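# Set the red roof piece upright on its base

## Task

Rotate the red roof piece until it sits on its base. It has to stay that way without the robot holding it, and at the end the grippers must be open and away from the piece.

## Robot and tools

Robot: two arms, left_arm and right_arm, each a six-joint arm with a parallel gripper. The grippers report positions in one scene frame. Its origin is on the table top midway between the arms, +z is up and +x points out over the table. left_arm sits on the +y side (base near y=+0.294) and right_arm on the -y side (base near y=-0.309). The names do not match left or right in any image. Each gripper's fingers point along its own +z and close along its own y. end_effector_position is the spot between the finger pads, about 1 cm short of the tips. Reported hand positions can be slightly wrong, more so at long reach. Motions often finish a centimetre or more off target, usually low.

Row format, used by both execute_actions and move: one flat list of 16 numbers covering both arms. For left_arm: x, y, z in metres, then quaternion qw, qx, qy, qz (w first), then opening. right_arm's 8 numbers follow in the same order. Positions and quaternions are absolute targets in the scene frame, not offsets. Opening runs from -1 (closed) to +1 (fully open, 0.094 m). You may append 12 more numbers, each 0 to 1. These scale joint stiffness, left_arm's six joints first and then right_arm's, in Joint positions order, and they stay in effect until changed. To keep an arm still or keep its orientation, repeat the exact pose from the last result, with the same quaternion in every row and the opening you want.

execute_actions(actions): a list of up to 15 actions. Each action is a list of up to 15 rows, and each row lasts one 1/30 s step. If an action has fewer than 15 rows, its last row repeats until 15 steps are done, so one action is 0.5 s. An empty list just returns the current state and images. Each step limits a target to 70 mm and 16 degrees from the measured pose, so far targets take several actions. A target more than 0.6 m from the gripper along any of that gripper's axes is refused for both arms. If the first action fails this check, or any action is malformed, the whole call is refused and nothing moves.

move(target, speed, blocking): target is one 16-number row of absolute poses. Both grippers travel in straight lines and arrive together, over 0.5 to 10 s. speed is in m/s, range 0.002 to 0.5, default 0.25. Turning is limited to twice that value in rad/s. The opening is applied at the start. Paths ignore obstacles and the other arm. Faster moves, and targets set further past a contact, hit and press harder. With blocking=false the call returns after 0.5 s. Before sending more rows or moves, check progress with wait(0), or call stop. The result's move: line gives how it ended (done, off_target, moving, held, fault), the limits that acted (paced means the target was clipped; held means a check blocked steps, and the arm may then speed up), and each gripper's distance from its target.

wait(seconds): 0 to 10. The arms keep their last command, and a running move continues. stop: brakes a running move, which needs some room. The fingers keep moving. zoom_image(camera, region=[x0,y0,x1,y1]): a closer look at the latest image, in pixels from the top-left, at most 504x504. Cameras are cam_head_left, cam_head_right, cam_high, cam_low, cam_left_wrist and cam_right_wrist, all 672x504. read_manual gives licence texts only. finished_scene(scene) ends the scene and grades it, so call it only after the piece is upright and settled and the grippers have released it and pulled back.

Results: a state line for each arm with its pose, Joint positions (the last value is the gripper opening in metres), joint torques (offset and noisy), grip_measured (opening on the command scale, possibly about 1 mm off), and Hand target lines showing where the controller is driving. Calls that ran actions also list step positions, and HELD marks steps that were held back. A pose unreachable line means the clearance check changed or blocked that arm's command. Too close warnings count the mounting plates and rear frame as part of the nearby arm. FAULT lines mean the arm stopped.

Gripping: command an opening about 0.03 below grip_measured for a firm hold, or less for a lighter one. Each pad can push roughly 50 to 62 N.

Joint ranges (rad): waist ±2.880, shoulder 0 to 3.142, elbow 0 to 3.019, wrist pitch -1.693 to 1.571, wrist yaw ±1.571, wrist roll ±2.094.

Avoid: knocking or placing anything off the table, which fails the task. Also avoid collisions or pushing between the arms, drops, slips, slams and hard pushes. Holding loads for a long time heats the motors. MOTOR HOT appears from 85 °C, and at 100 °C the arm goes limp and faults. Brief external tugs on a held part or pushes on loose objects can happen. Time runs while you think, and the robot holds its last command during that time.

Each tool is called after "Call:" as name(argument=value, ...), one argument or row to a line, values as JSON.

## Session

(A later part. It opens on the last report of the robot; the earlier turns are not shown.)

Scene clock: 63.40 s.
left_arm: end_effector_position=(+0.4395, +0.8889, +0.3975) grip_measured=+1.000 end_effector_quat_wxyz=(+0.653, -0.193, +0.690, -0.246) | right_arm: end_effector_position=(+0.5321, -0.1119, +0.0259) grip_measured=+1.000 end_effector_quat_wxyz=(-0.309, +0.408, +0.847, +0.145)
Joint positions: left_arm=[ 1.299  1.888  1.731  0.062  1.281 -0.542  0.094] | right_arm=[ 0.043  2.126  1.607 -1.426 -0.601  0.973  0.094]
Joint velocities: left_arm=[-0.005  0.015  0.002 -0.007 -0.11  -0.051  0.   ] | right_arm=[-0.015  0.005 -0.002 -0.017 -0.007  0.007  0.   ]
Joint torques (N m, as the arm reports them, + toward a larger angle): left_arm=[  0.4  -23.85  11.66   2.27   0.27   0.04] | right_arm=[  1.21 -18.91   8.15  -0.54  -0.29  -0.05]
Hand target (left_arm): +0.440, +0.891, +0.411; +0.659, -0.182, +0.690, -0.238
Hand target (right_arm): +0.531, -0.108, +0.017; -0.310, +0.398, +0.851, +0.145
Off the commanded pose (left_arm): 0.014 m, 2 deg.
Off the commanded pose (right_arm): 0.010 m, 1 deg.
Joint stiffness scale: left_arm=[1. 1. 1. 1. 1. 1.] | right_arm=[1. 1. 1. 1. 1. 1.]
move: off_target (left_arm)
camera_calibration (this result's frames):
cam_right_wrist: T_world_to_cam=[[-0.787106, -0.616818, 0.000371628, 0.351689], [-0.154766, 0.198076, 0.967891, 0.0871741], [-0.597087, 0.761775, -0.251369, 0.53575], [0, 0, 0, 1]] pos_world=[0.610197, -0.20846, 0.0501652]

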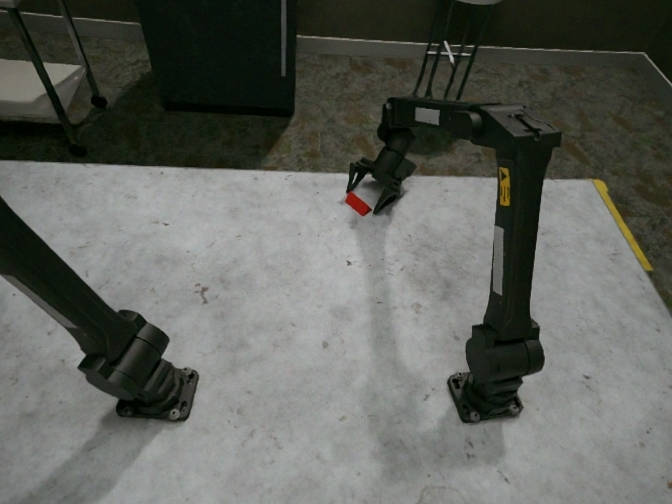

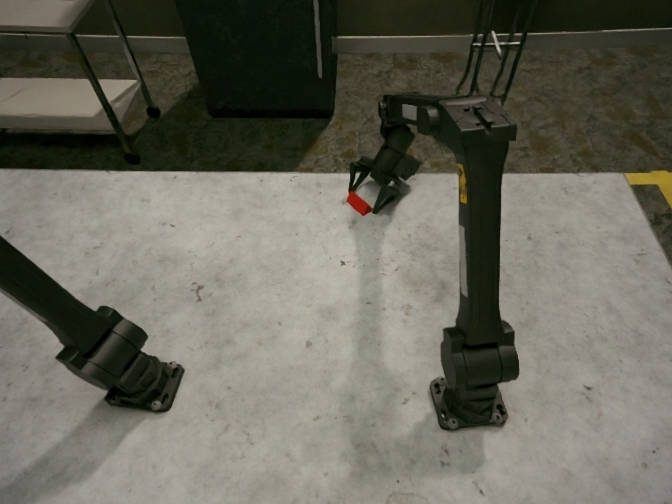

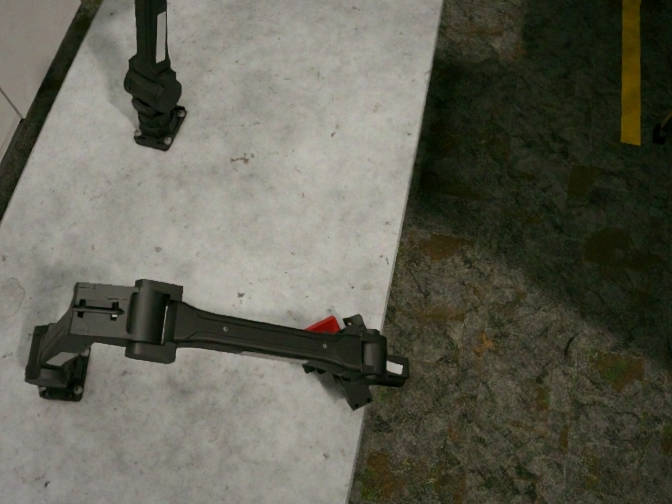

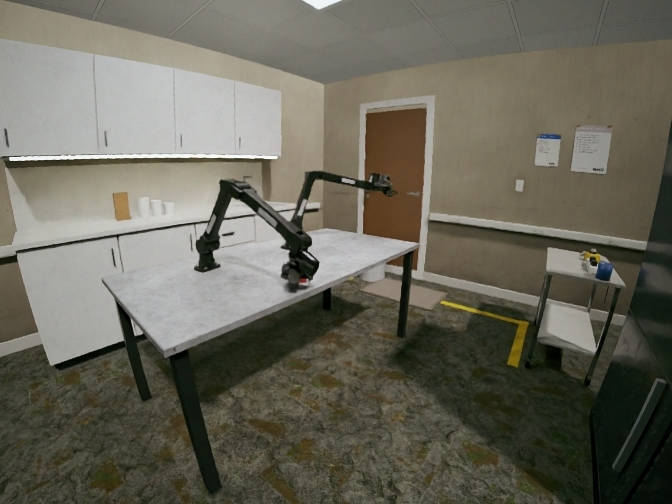

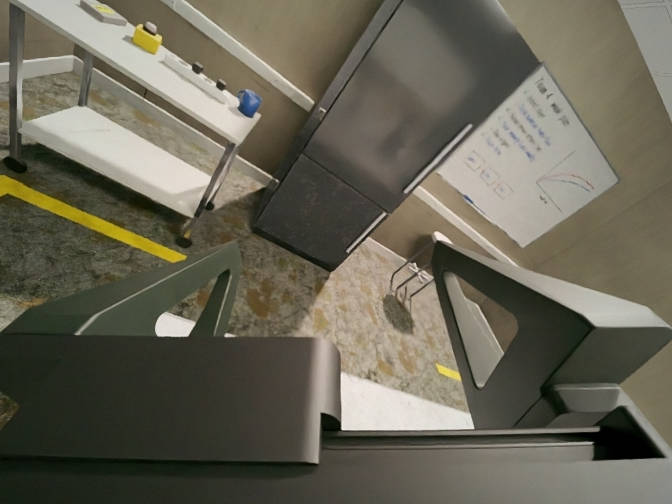

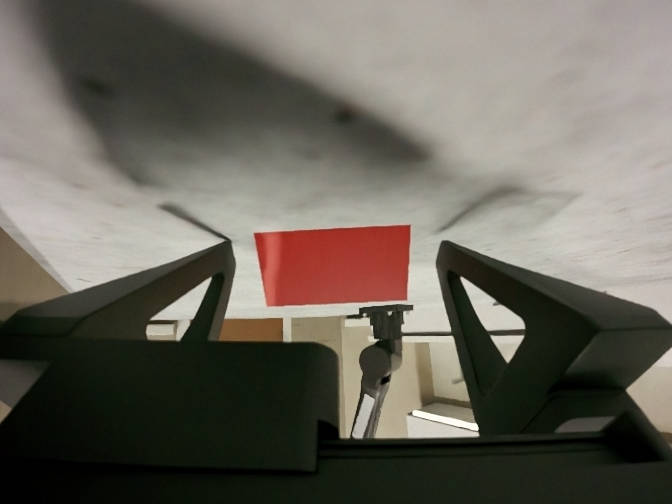

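Call:
move(
  target=[0.44,0.891,0.411,0.659,-0.182,0.69,-0.238,1,0.53,-0.108,0.017,-0.31,0.399,0.852,0.145,0.3],
)

Call:
move(
  target=[0.44,0.891,0.411,0.659,-0.182,0.69,-0.238,1,0.52,-0.108,0.07,-0.31,0.399,0.852,0.145,0.3],
)

Scene clock: 71.47 s.
left_arm: end_effector_position=(+0.4395, +0.8889, +0.3975) grip_measured=+1.000 end_effector_quat_wxyz=(+0.653, -0.193, +0.690, -0.246) | right_arm: end_effector_position=(+0.5321, -0.1119, +0.0259) grip_measured=+0.355 end_effector_quat_wxyz=(-0.308, +0.407, +0.847, +0.145)
Joint positions: left_arm=[ 1.299  1.888  1.731  0.062  1.281 -0.542  0.094] | right_arm=[ 0.043  2.126  1.607 -1.426 -0.601  0.973  0.064]
Joint velocities: left_arm=[-0.024 -0.005  0.007 -0.002  0.007 -0.037  0.   ] | right_arm=[-0.005 -0.015  0.007 -0.017 -0.081 -0.051  0.001]
Joint torques (N m, as the arm reports them, + toward a larger angle): left_arm=[  0.35 -23.76  11.75   2.26   0.26   0.03] | right_arm=[  1.14 -19.43   7.72  -0.5   -0.29  -0.04]
Hand target (left_arm): +0.440, +0.891, +0.411; +0.659, -0.182, +0.690, -0.238
Hand target (right_arm): +0.530, -0.108, +0.017; -0.310, +0.398, +0.851, +0.145
Off the commanded pose (left_arm): 0.014 m, 2 deg.
Off the commanded pose (right_arm): 0.010 m, 1 deg.
Joint stiffness scale: left_arm=[1. 1. 1. 1. 1. 1.] | right_arm=[1. 1. 1. 1. 1. 1.]
move: off_target (left_arm)
camera_calibration (this result's frames):
cam_right_wrist: T_world_to_cam=[[-0.786925, -0.617049, 0.000127275, 0.351573], [-0.155007, 0.197881, 0.967892, 0.0872807], [-0.597262, 0.761639, -0.251365, 0.535828], [0, 0, 0, 1]] pos_world=[0.610221, -0.208441, 0.0501651]

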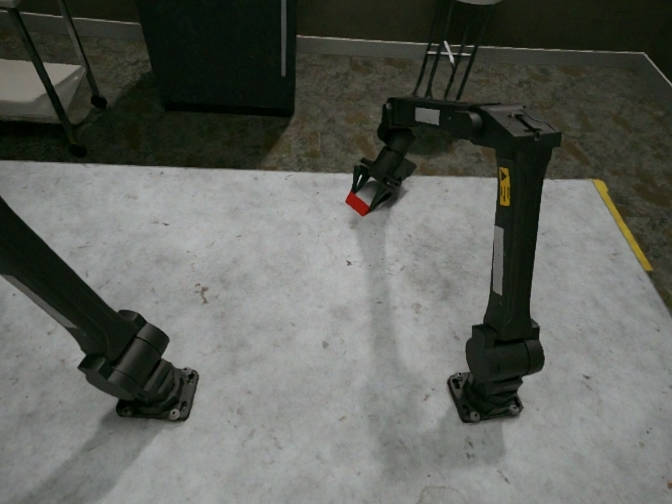

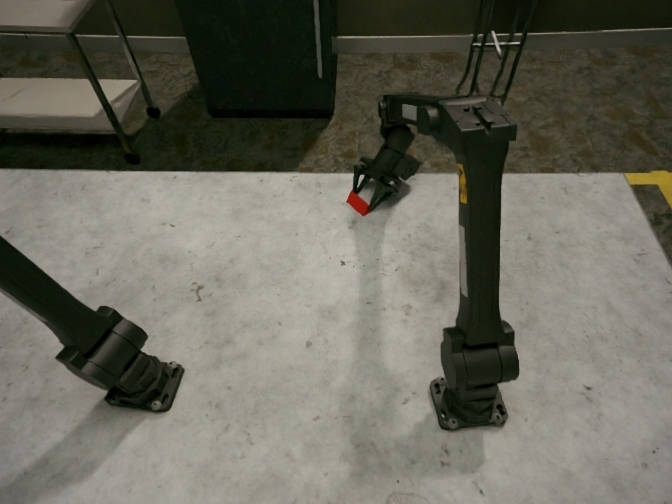

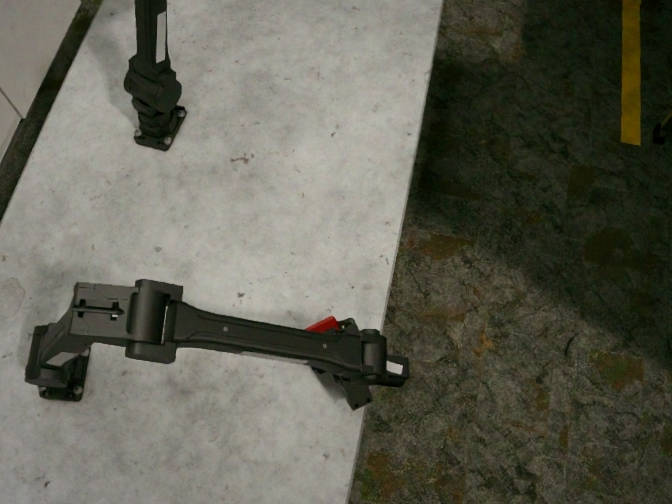

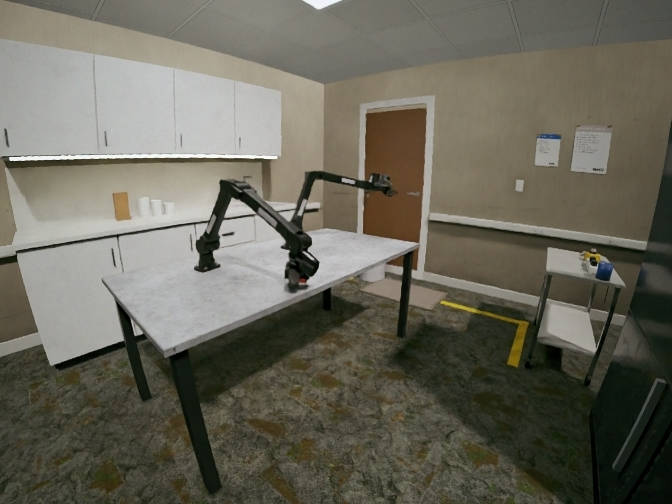

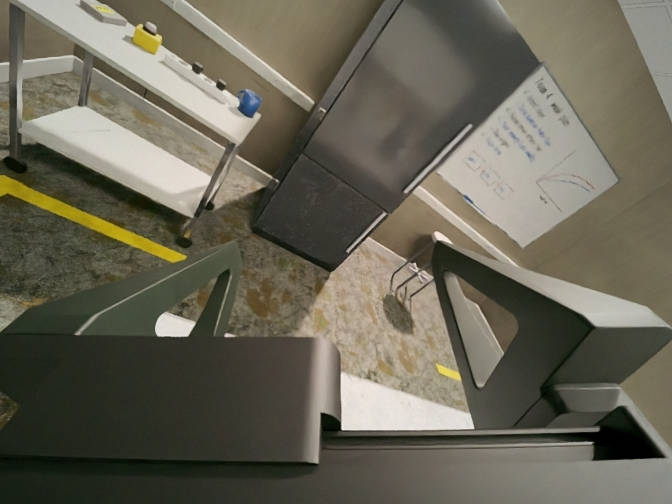

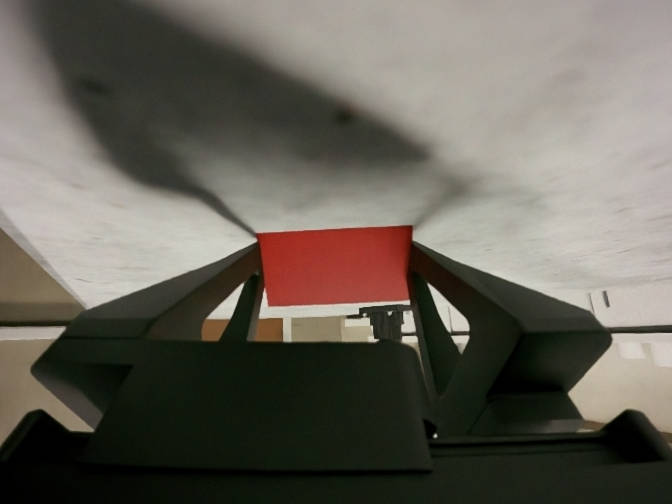

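Scene clock: 72.33 s.
left_arm: end_effector_position=(+0.4395, +0.8889, +0.3975) grip_measured=+1.000 end_effector_quat_wxyz=(+0.653, -0.193, +0.690, -0.246) | right_arm: end_effector_position=(+0.5229, -0.1125, +0.0576) grip_measured=+0.355 end_effector_quat_wxyz=(-0.312, +0.407, +0.847, +0.142)
Joint positions: left_arm=[ 1.299  1.888  1.731  0.062  1.281 -0.542  0.094] | right_arm=[ 0.046  2.07   1.601 -1.484 -0.601  0.973  0.064]
Joint velocities: left_arm=[-0.005  0.005  0.007 -0.012 -0.037 -0.022  0.   ] | right_arm=[-0.015 -0.024 -0.012  0.007 -0.037  0.037 -0.001]
Joint torques (N m, as the arm reports them, + toward a larger angle): left_arm=[  0.94 -23.36  11.65   2.21   0.23   0.  ] | right_arm=[  1.21 -22.21   8.32  -1.81  -0.33  -0.01]
Hand target (left_arm): +0.440, +0.891, +0.411; +0.659, -0.182, +0.690, -0.238
Hand target (right_arm): +0.519, -0.108, +0.070; -0.310, +0.398, +0.851, +0.145
Off the commanded pose (left_arm): 0.014 m, 2 deg.
Off the commanded pose (right_arm): 0.014 m, 1 deg.
Joint stiffness scale: left_arm=[1. 1. 1. 1. 1. 1.] | right_arm=[1. 1. 1. 1. 1. 1.]
move: off_target (left_arm, right_arm)
camera_calibration (this result's frames):
cam_right_wrist: T_world_to_cam=[[-0.785484, -0.618843, 0.00692436, 0.342601], [-0.148213, 0.198963, 0.968734, 0.0518893], [-0.600872, 0.759899, -0.248003, 0.540212], [0, 0, 0, 1]] pos_world=[0.601396, -0.208815, 0.0813349]

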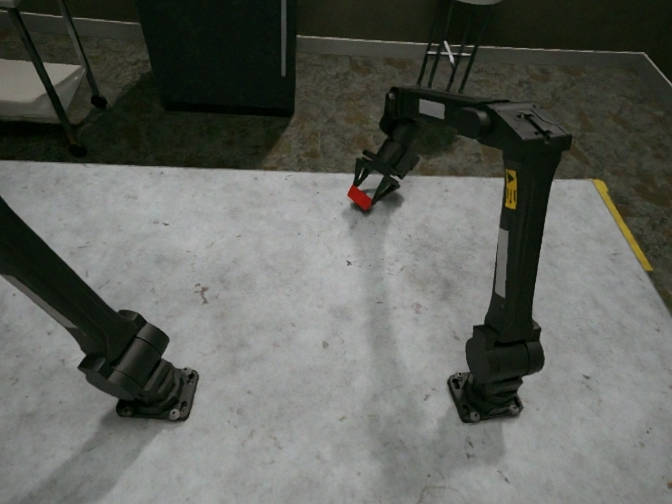

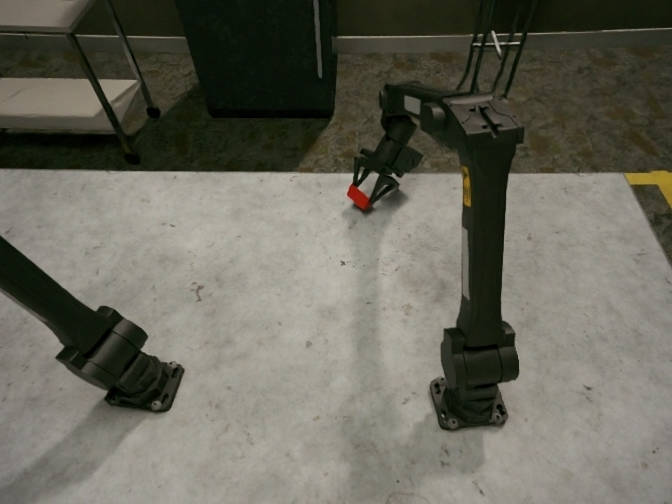

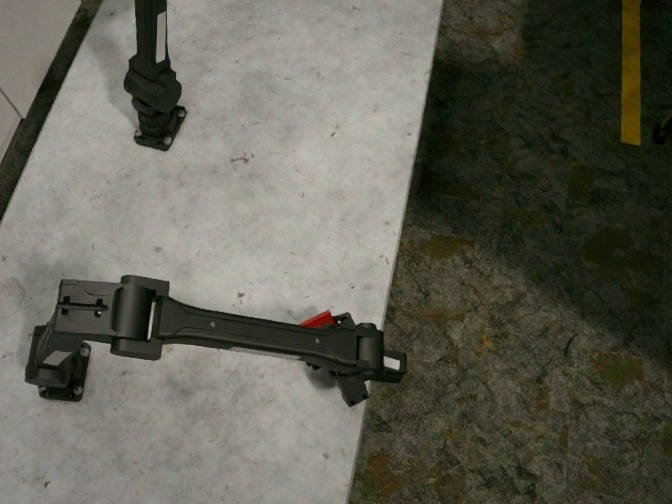

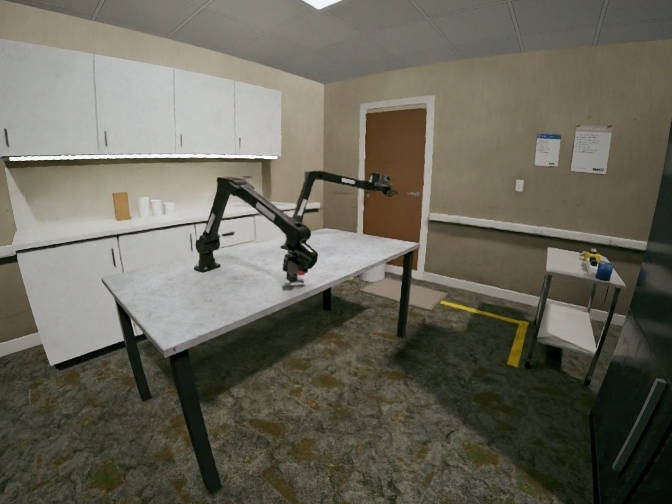

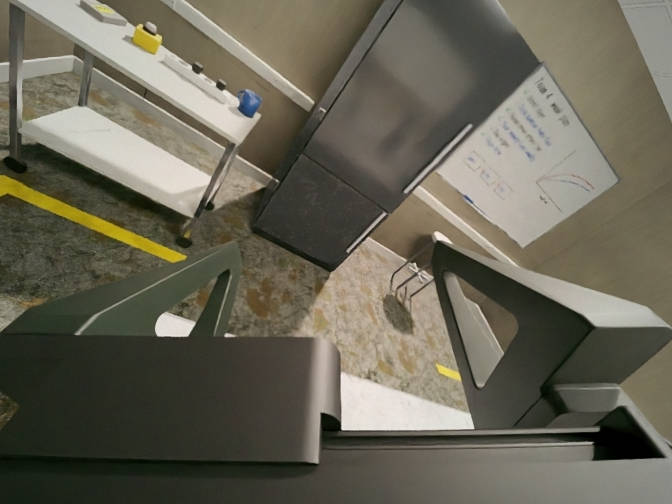

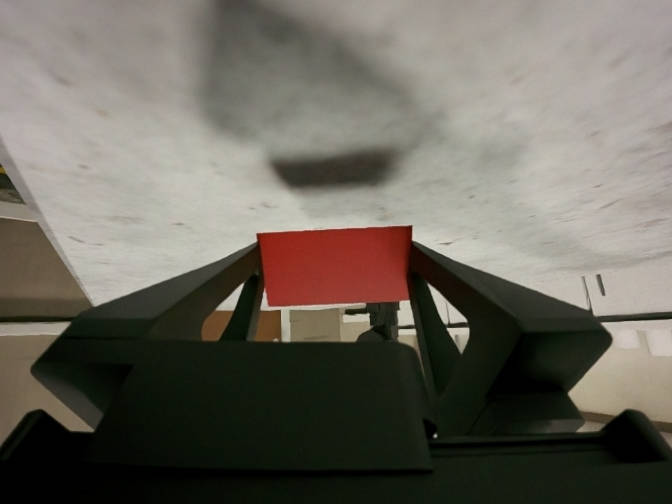

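Table reads about z=0.013–0.02.

Call:
move(
  target=[0.44,0.891,0.411,0.659,-0.182,0.69,-0.238,1,0.5,-0.15,0.06,0.565,0.143,0.807,-0.1,0.3],
  speed=0.4,
)

Call:
move(
  target=[0.44,0.891,0.411,0.659,-0.182,0.69,-0.238,1,0.5,-0.15,0.032,0.565,0.143,0.807,-0.1,0.3],
  speed=0.06,
)

Call:
zoom_image(
  camera="cam_low",
  region=[240,230,340,305],
)

Scene clock: 78.80 s.
left_arm: end_effector_position=(+0.4395, +0.8889, +0.3975) grip_measured=+1.000 end_effector_quat_wxyz=(+0.653, -0.193, +0.690, -0.246) | right_arm: end_effector_position=(+0.5013, -0.1514, +0.0626) grip_measured=+0.355 end_effector_quat_wxyz=(+0.561, +0.146, +0.809, -0.096)
Joint positions: left_arm=[ 1.299  1.888  1.731  0.062  1.281 -0.542  0.094] | right_arm=[0.436 1.7   0.634 0.5   0.852 0.453 0.064]
Joint velocities: left_arm=[-0.005  0.005 -0.007 -0.002 -0.022  0.051  0.   ] | right_arm=[-0.005 -0.015  0.007  0.002 -0.007 -0.066  0.   ]
Joint torques (N m, as the arm reports them, + toward a larger angle): left_arm=[  0.54 -24.    11.74   2.34   0.26   0.04] | right_arm=[  1.07 -10.99   6.01   2.18   0.28  -0.08]
Hand target (left_arm): +0.440, +0.891, +0.411; +0.659, -0.182, +0.690, -0.238
Hand target (right_arm): +0.500, -0.149, +0.059; +0.562, +0.137, +0.810, -0.098
Off the commanded pose (left_arm): 0.014 m, 2 deg.
Off the commanded pose (right_arm): 0.003 m, 1 deg.
Joint stiffness scale: left_arm=[1. 1. 1. 1. 1. 1.] | right_arm=[1. 1. 1. 1. 1. 1.]
move: off_target (left_arm)
camera_calibration (this result's frames):
cam_right_wrist: T_world_to_cam=[[-0.335201, -0.942002, -0.0165108, 0.0283878], [-0.780434, 0.287441, -0.555248, 0.477275], [0.527791, -0.173234, -0.831521, -0.11249], [0, 0, 0, 1]] pos_world=[0.441368, -0.129934, 0.171936]

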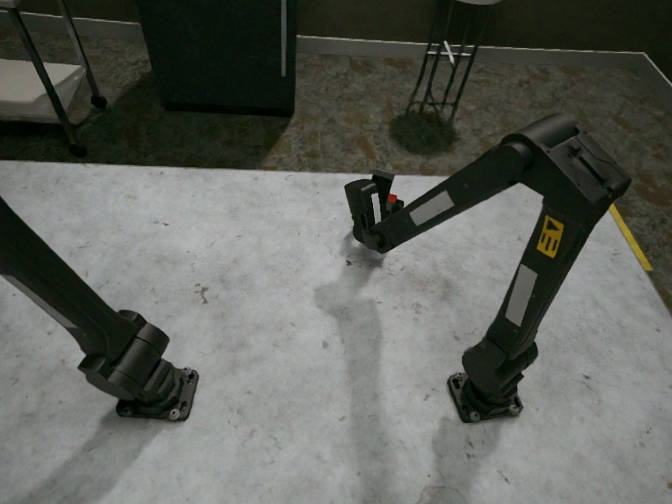

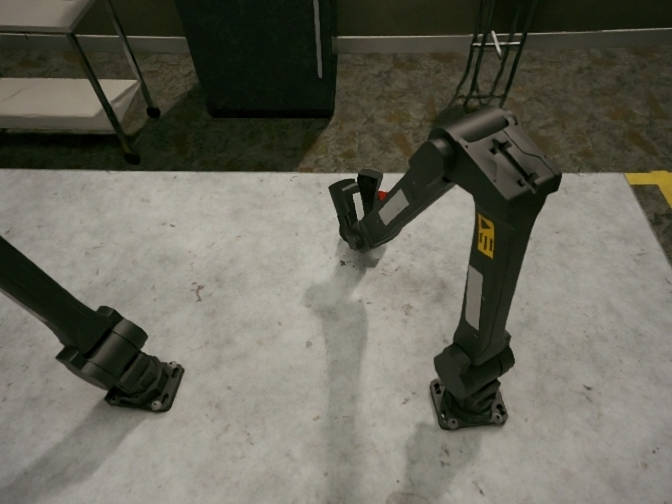

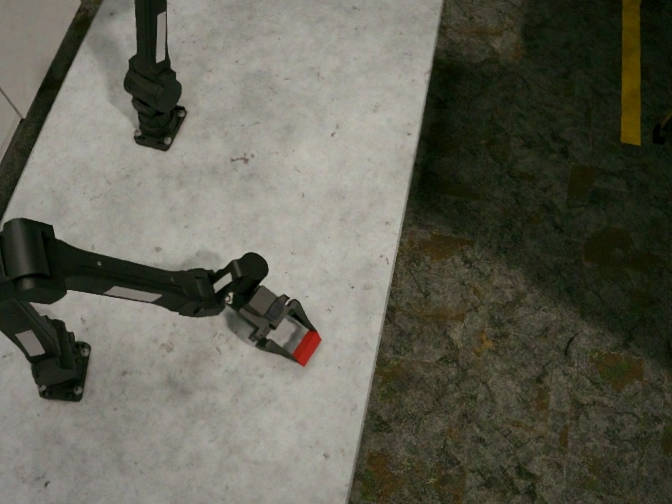

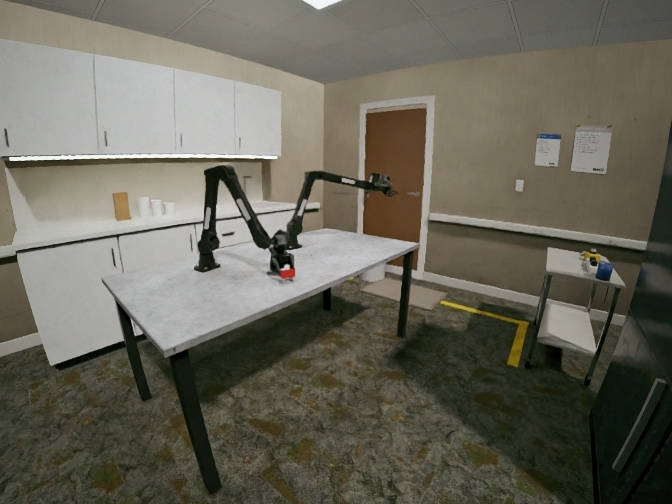

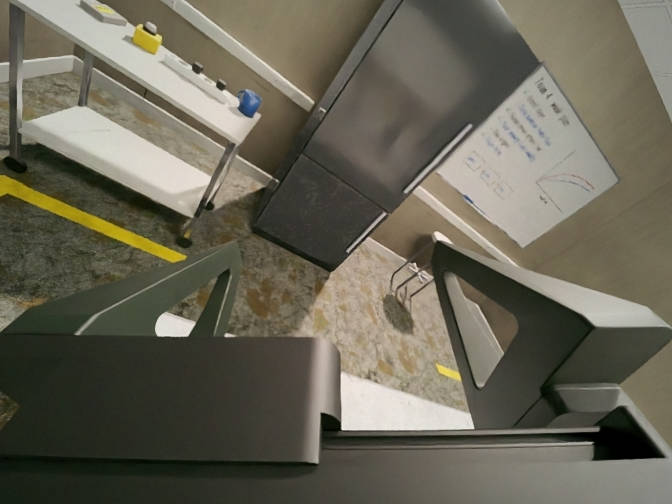

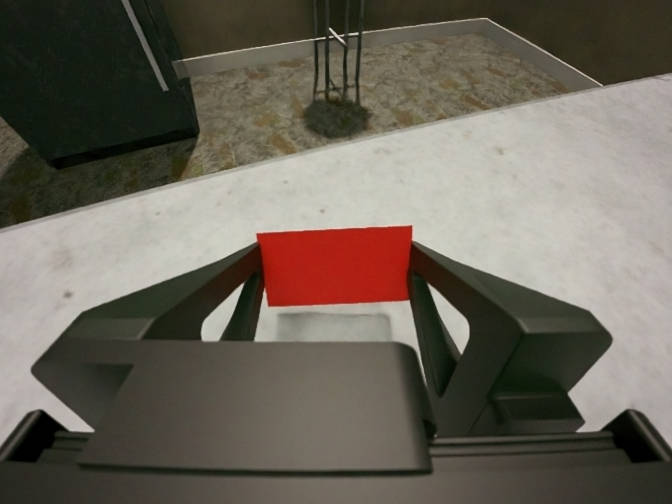

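Scene clock: 79.63 s.
left_arm: end_effector_position=(+0.4395, +0.8889, +0.3975) grip_measured=+1.000 end_effector_quat_wxyz=(+0.653, -0.193, +0.690, -0.246) | right_arm: end_effector_position=(+0.5029, -0.1513, +0.0351) grip_measured=+0.355 end_effector_quat_wxyz=(+0.562, +0.148, +0.807, -0.098)
Joint positions: left_arm=[ 1.299  1.888  1.731  0.062  1.281 -0.542  0.094] | right_arm=[0.436 1.795 0.634 0.598 0.859 0.453 0.064]
Joint velocities: left_arm=[-0.015 -0.005  0.007  0.002  0.037  0.007  0.   ] | right_arm=[-0.015 -0.005 -0.012  0.027 -0.007  0.095  0.   ]
Joint torques (N m, as the arm reports them, + toward a larger angle): left_arm=[  0.31 -23.74  11.74   2.3    0.26   0.03] | right_arm=[  0.8  -11.84   4.78   2.39   0.43  -0.03]
Hand target (left_arm): +0.440, +0.891, +0.411; +0.659, -0.182, +0.690, -0.238
Hand target (right_arm): +0.500, -0.150, +0.032; +0.565, +0.143, +0.807, -0.100
Off the commanded pose (left_arm): 0.014 m, 2 deg.
Off the commanded pose (right_arm): 0.004 m, 1 deg.
Joint stiffness scale: left_arm=[1. 1. 1. 1. 1. 1.] | right_arm=[1. 1. 1. 1. 1. 1.]
move: off_target (left_arm)
camera_calibration (this result's frames):
cam_right_wrist: T_world_to_cam=[[-0.340877, -0.93995, -0.0172567, 0.031685], [-0.775695, 0.291585, -0.559711, 0.46161], [0.531132, -0.177406, -0.828508, -0.138567], [0, 0, 0, 1]] pos_world=[0.442466, -0.129399, 0.144111]

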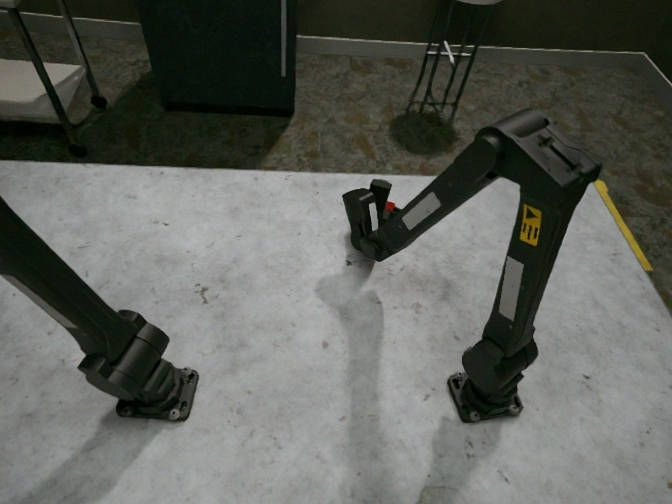

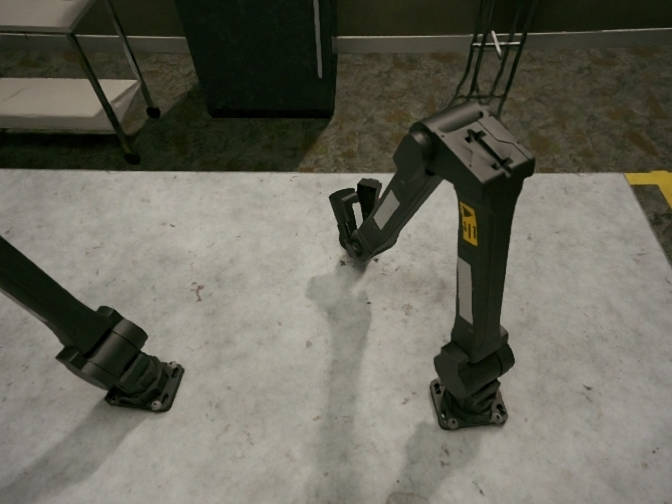

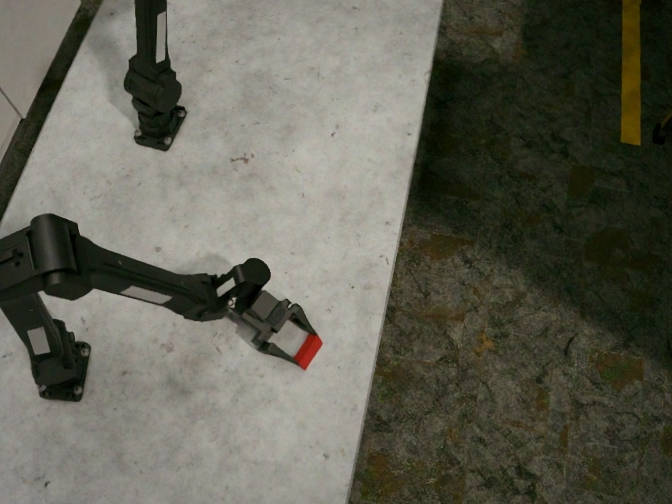

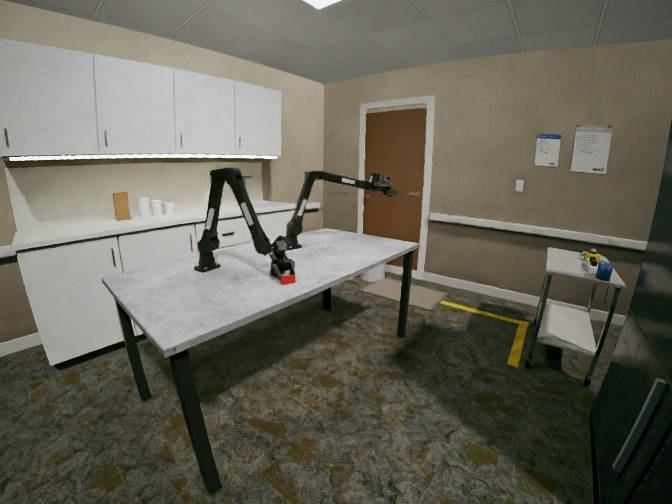

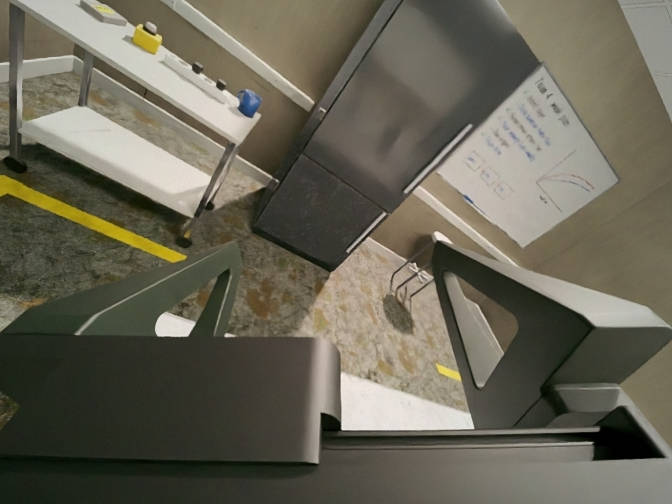

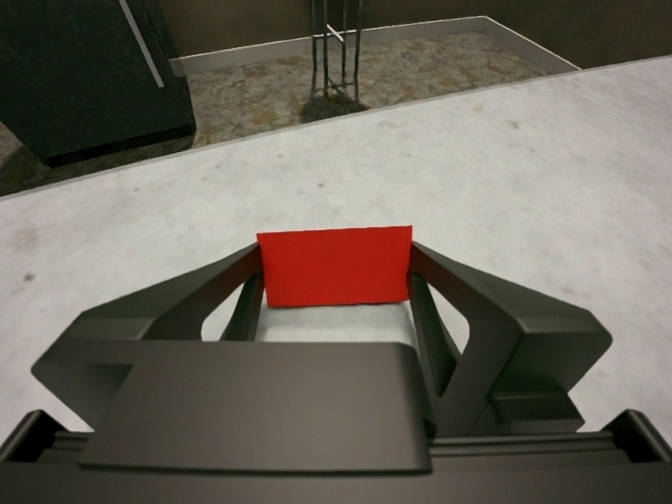

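Region (240, 230, 340, 305) of cam_low's 672x504 image, scaled by 5.040, with more detail than that image has; it fills the top 378 rows of this view, and the rest is white.

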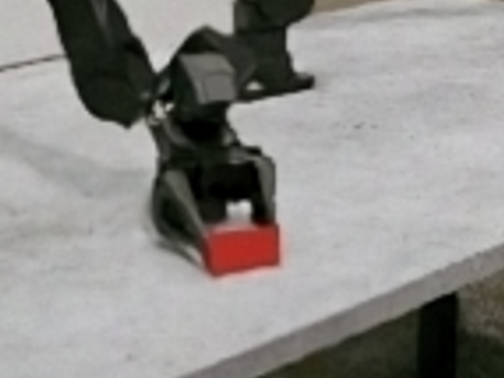

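Call:
execute_actions(
  actions=[
    [[0.44,0.891,0.411,0.659,-0.182,0.69,-0.238,1,0.5,-0.15,0.028,0.565,0.143,0.807,-0.1,0.3]],
    [[0.44,0.891,0.411,0.659,-0.182,0.69,-0.238,1,0.5,-0.15,0.028,0.565,0.143,0.807,-0.1,1]],
  ],
)

Call:
move(
  target=[0.44,0.891,0.411,0.659,-0.182,0.69,-0.238,1,0.45,-0.13,0.13,0.565,0.143,0.807,-0.1,1],
)

Call:
zoom_image(
  camera="cam_high",
  region=[260,315,360,390],
)

Scene clock: 85.13 s.
left_arm: end_effector_position=(+0.4395, +0.8889, +0.3975) grip_measured=+1.000 end_effector_quat_wxyz=(+0.653, -0.193, +0.690, -0.246) | right_arm: end_effector_position=(+0.5035, -0.1509, +0.0341) grip_measured=+1.000 end_effector_quat_wxyz=(+0.565, +0.150, +0.806, -0.096)
Joint positions: left_arm=[ 1.299  1.888  1.731  0.062  1.281 -0.542  0.094] | right_arm=[0.436 1.802 0.634 0.613 0.859 0.453 0.094]
Joint velocities: left_arm=[ 0.015 -0.015 -0.017 -0.012  0.037 -0.022  0.   ] | right_arm=[ 0.015  0.005 -0.002  0.002 -0.022 -0.037  0.   ]
Joint torques (N m, as the arm reports them, + toward a larger angle): left_arm=[  0.58 -23.85  11.68   2.25   0.25   0.03] | right_arm=[  1.03 -11.26   4.72   2.19   0.43  -0.03]
Hand target (left_arm): +0.440, +0.891, +0.411; +0.659, -0.182, +0.690, -0.238
Hand target (right_arm): +0.500, -0.150, +0.028; +0.565, +0.143, +0.807, -0.100
Off the commanded pose (left_arm): 0.014 m, 2 deg.
Off the commanded pose (right_arm): 0.007 m, 1 deg.
Joint stiffness scale: left_arm=[1. 1. 1. 1. 1. 1.] | right_arm=[1. 1. 1. 1. 1. 1.]
Step readings (end_effector_position; steps 1 to 15: 1st action; 16 to 30: 2nd action):
0: left_arm (+0.4395, +0.8889, +0.3975) | right_arm (+0.5029, -0.1513, +0.0352)
1: left_arm (+0.4395, +0.8889, +0.3975) | right_arm (+0.5030, -0.1512, +0.0353)
2: left_arm (+0.4395, +0.8889, +0.3975) | right_arm (+0.5033, -0.1511, +0.0354)
4: left_arm (+0.4395, +0.8889, +0.3975) | right_arm (+0.5034, -0.1509, +0.0349)
8: left_arm (+0.4395, +0.8889, +0.3975) | right_arm (+0.5034, -0.1510, +0.0339)
15: left_arm (+0.4395, +0.8889, +0.3975) | right_arm (+0.5034, -0.1510, +0.0338)
16: left_arm (+0.4395, +0.8889, +0.3975) | right_arm (+0.5033, -0.1510, +0.0338)
17: left_arm (+0.4395, +0.8889, +0.3975) | right_arm (+0.5033, -0.1510, +0.0338)
19: left_arm (+0.4395, +0.8889, +0.3975) | right_arm (+0.5033, -0.1510, +0.0338)
23: left_arm (+0.4395, +0.8889, +0.3975) | right_arm (+0.5034, -0.1510, +0.0340)
30: end_effector_position above
camera_calibration (this result's frames):
cam_right_wrist: T_world_to_cam=[[-0.34105, -0.939757, -0.0232681, 0.0325527], [-0.771966, 0.294109, -0.563531, 0.460089], [0.536426, -0.17423, -0.825767, -0.141916], [0, 0, 0, 1]] pos_world=[0.442402, -0.129451, 0.142842]

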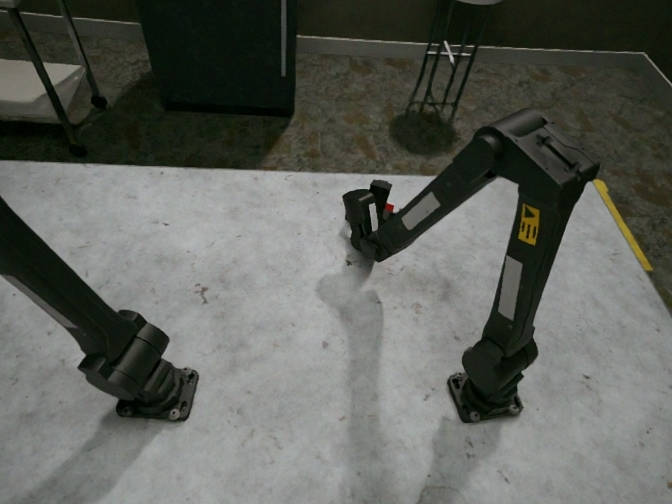

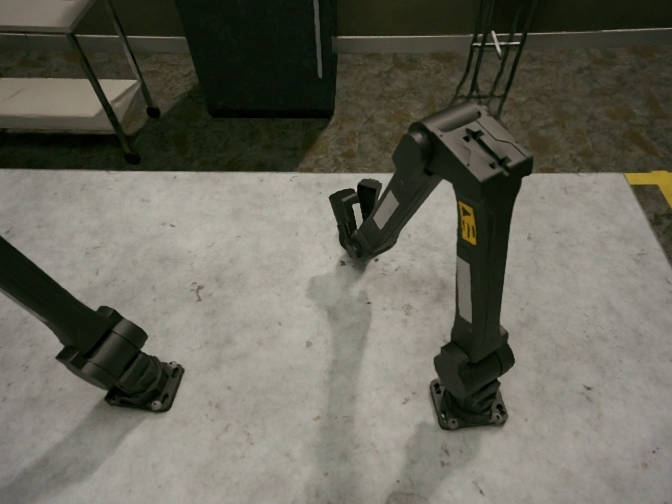

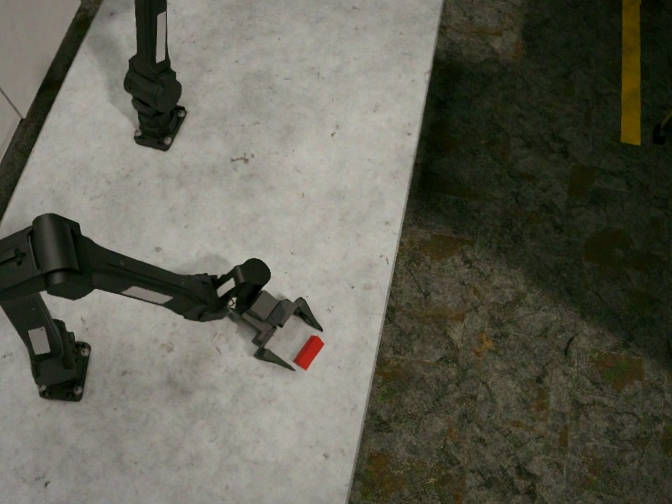

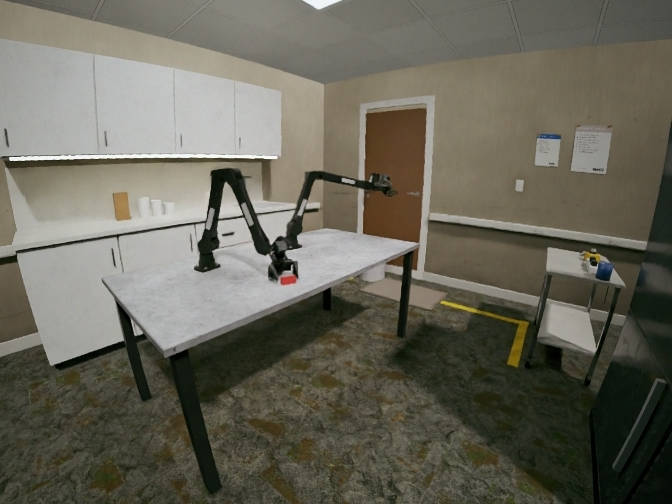

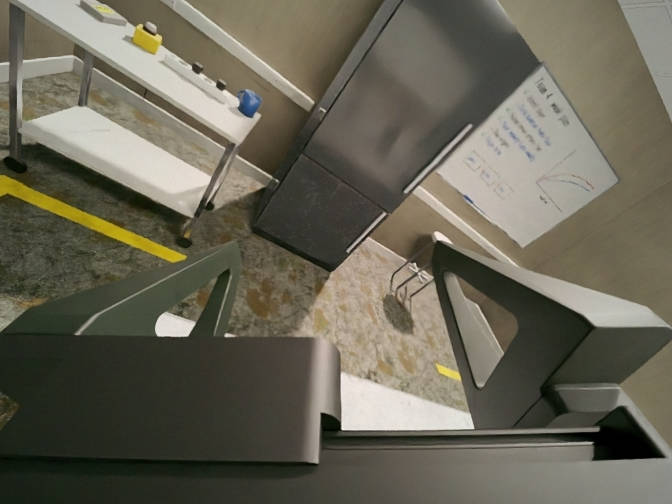

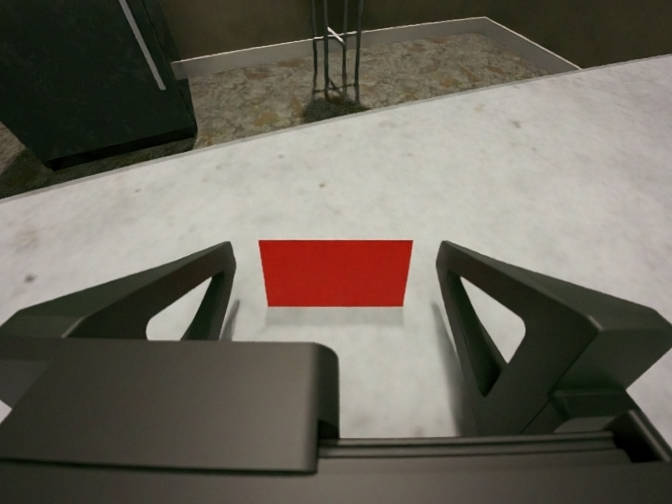

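Scene clock: 86.10 s.
left_arm: end_effector_position=(+0.4395, +0.8889, +0.3975) grip_measured=+1.000 end_effector_quat_wxyz=(+0.653, -0.193, +0.690, -0.246) | right_arm: end_effector_position=(+0.4474, -0.1330, +0.1302) grip_measured=+1.000 end_effector_quat_wxyz=(+0.564, +0.138, +0.808, -0.101)
Joint positions: left_arm=[ 1.299  1.888  1.731  0.062  1.281 -0.542  0.094] | right_arm=[0.565 1.428 0.6   0.186 0.962 0.543 0.094]
Joint velocities: left_arm=[ 0.005 -0.005 -0.002 -0.017 -0.007 -0.051  0.   ] | right_arm=[ 0.005  0.005  0.007 -0.012 -0.037 -0.066  0.   ]
Joint torques (N m, as the arm reports them, + toward a larger angle): left_arm=[  0.62 -24.12  11.72   2.3    0.26   0.04] | right_arm=[ 0.72 -9.39  8.92  0.52  0.46  0.22]
Hand target (left_arm): +0.440, +0.891, +0.411; +0.659, -0.182, +0.690, -0.238
Hand target (right_arm): +0.448, -0.131, +0.130; +0.564, +0.144, +0.807, -0.099
Off the commanded pose (left_arm): 0.014 m, 2 deg.
Off the commanded pose (right_arm): 0.004 m, 1 deg.
Joint stiffness scale: left_arm=[1. 1. 1. 1. 1. 1.] | right_arm=[1. 1. 1. 1. 1. 1.]
move: off_target (left_arm)
camera_calibration (this result's frames):
cam_right_wrist: T_world_to_cam=[[-0.328458, -0.944517, -0.00137375, 0.0233838], [-0.779435, 0.271871, -0.564417, 0.466135], [0.533476, -0.184317, -0.825488, -0.0293814], [0, 0, 0, 1]] pos_world=[0.386677, -0.110058, 0.238873]

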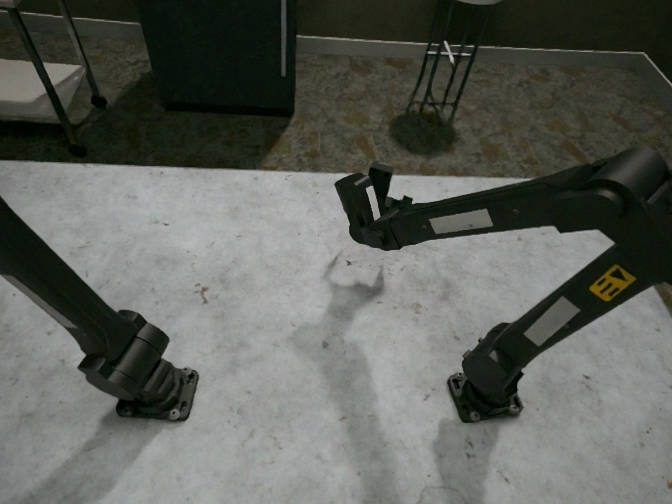

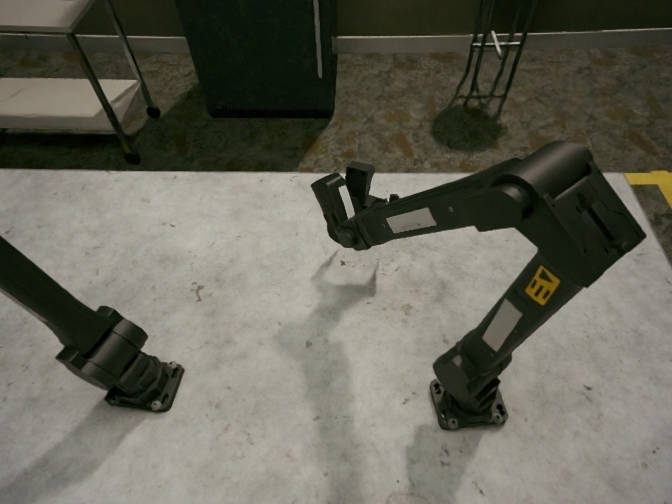

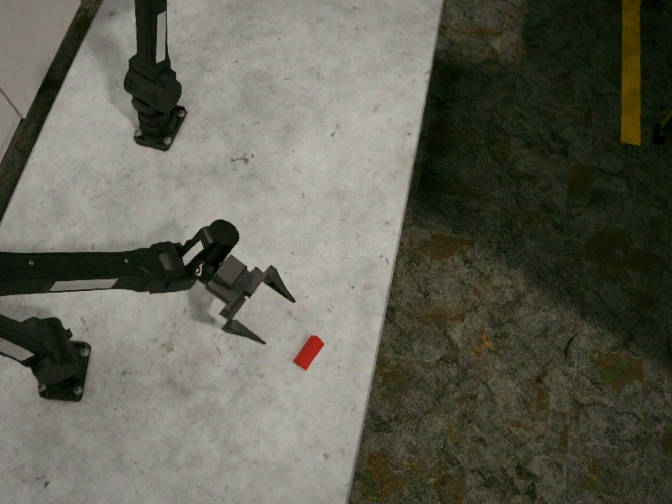

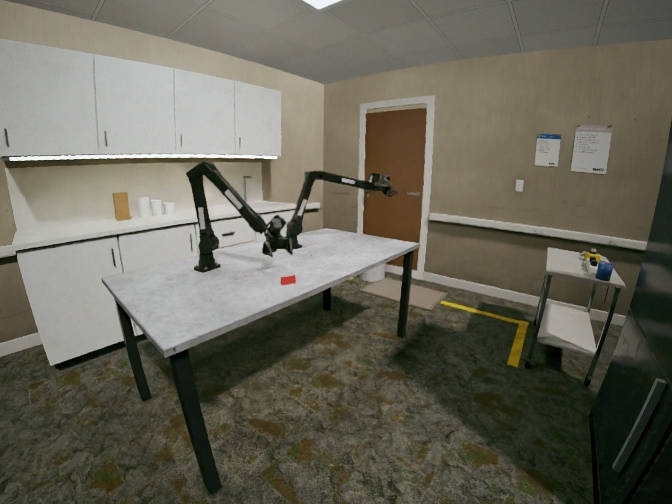

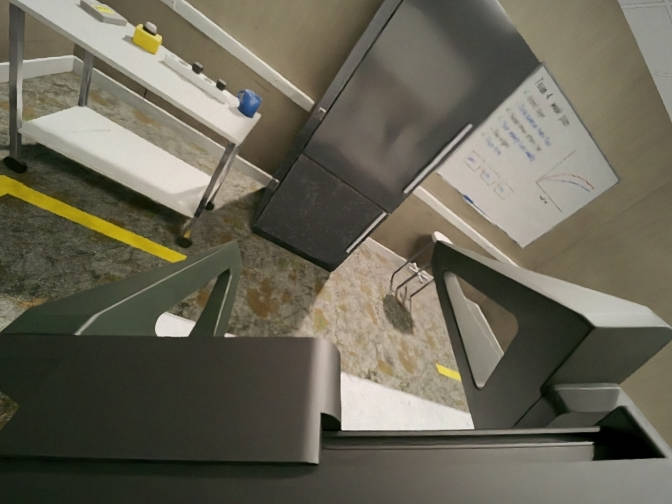

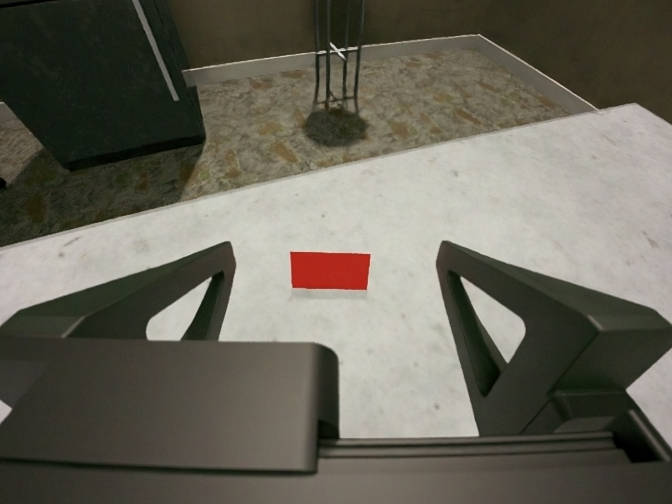

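Region (260, 315, 360, 390) of cam_high's 672x504 image, scaled by 5.040, with more detail than that image has; it fills the top 378 rows of this view, and the rest is white.

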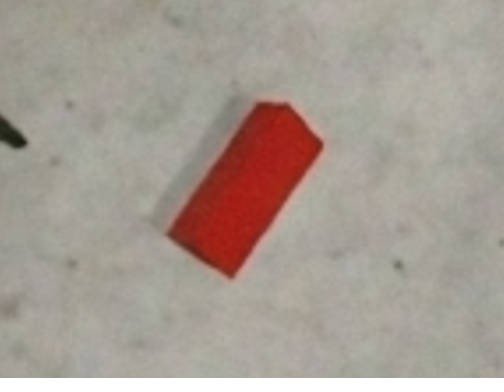

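Call:
finished_scene(
  scene=1,
)

The scene is finished: the task was done.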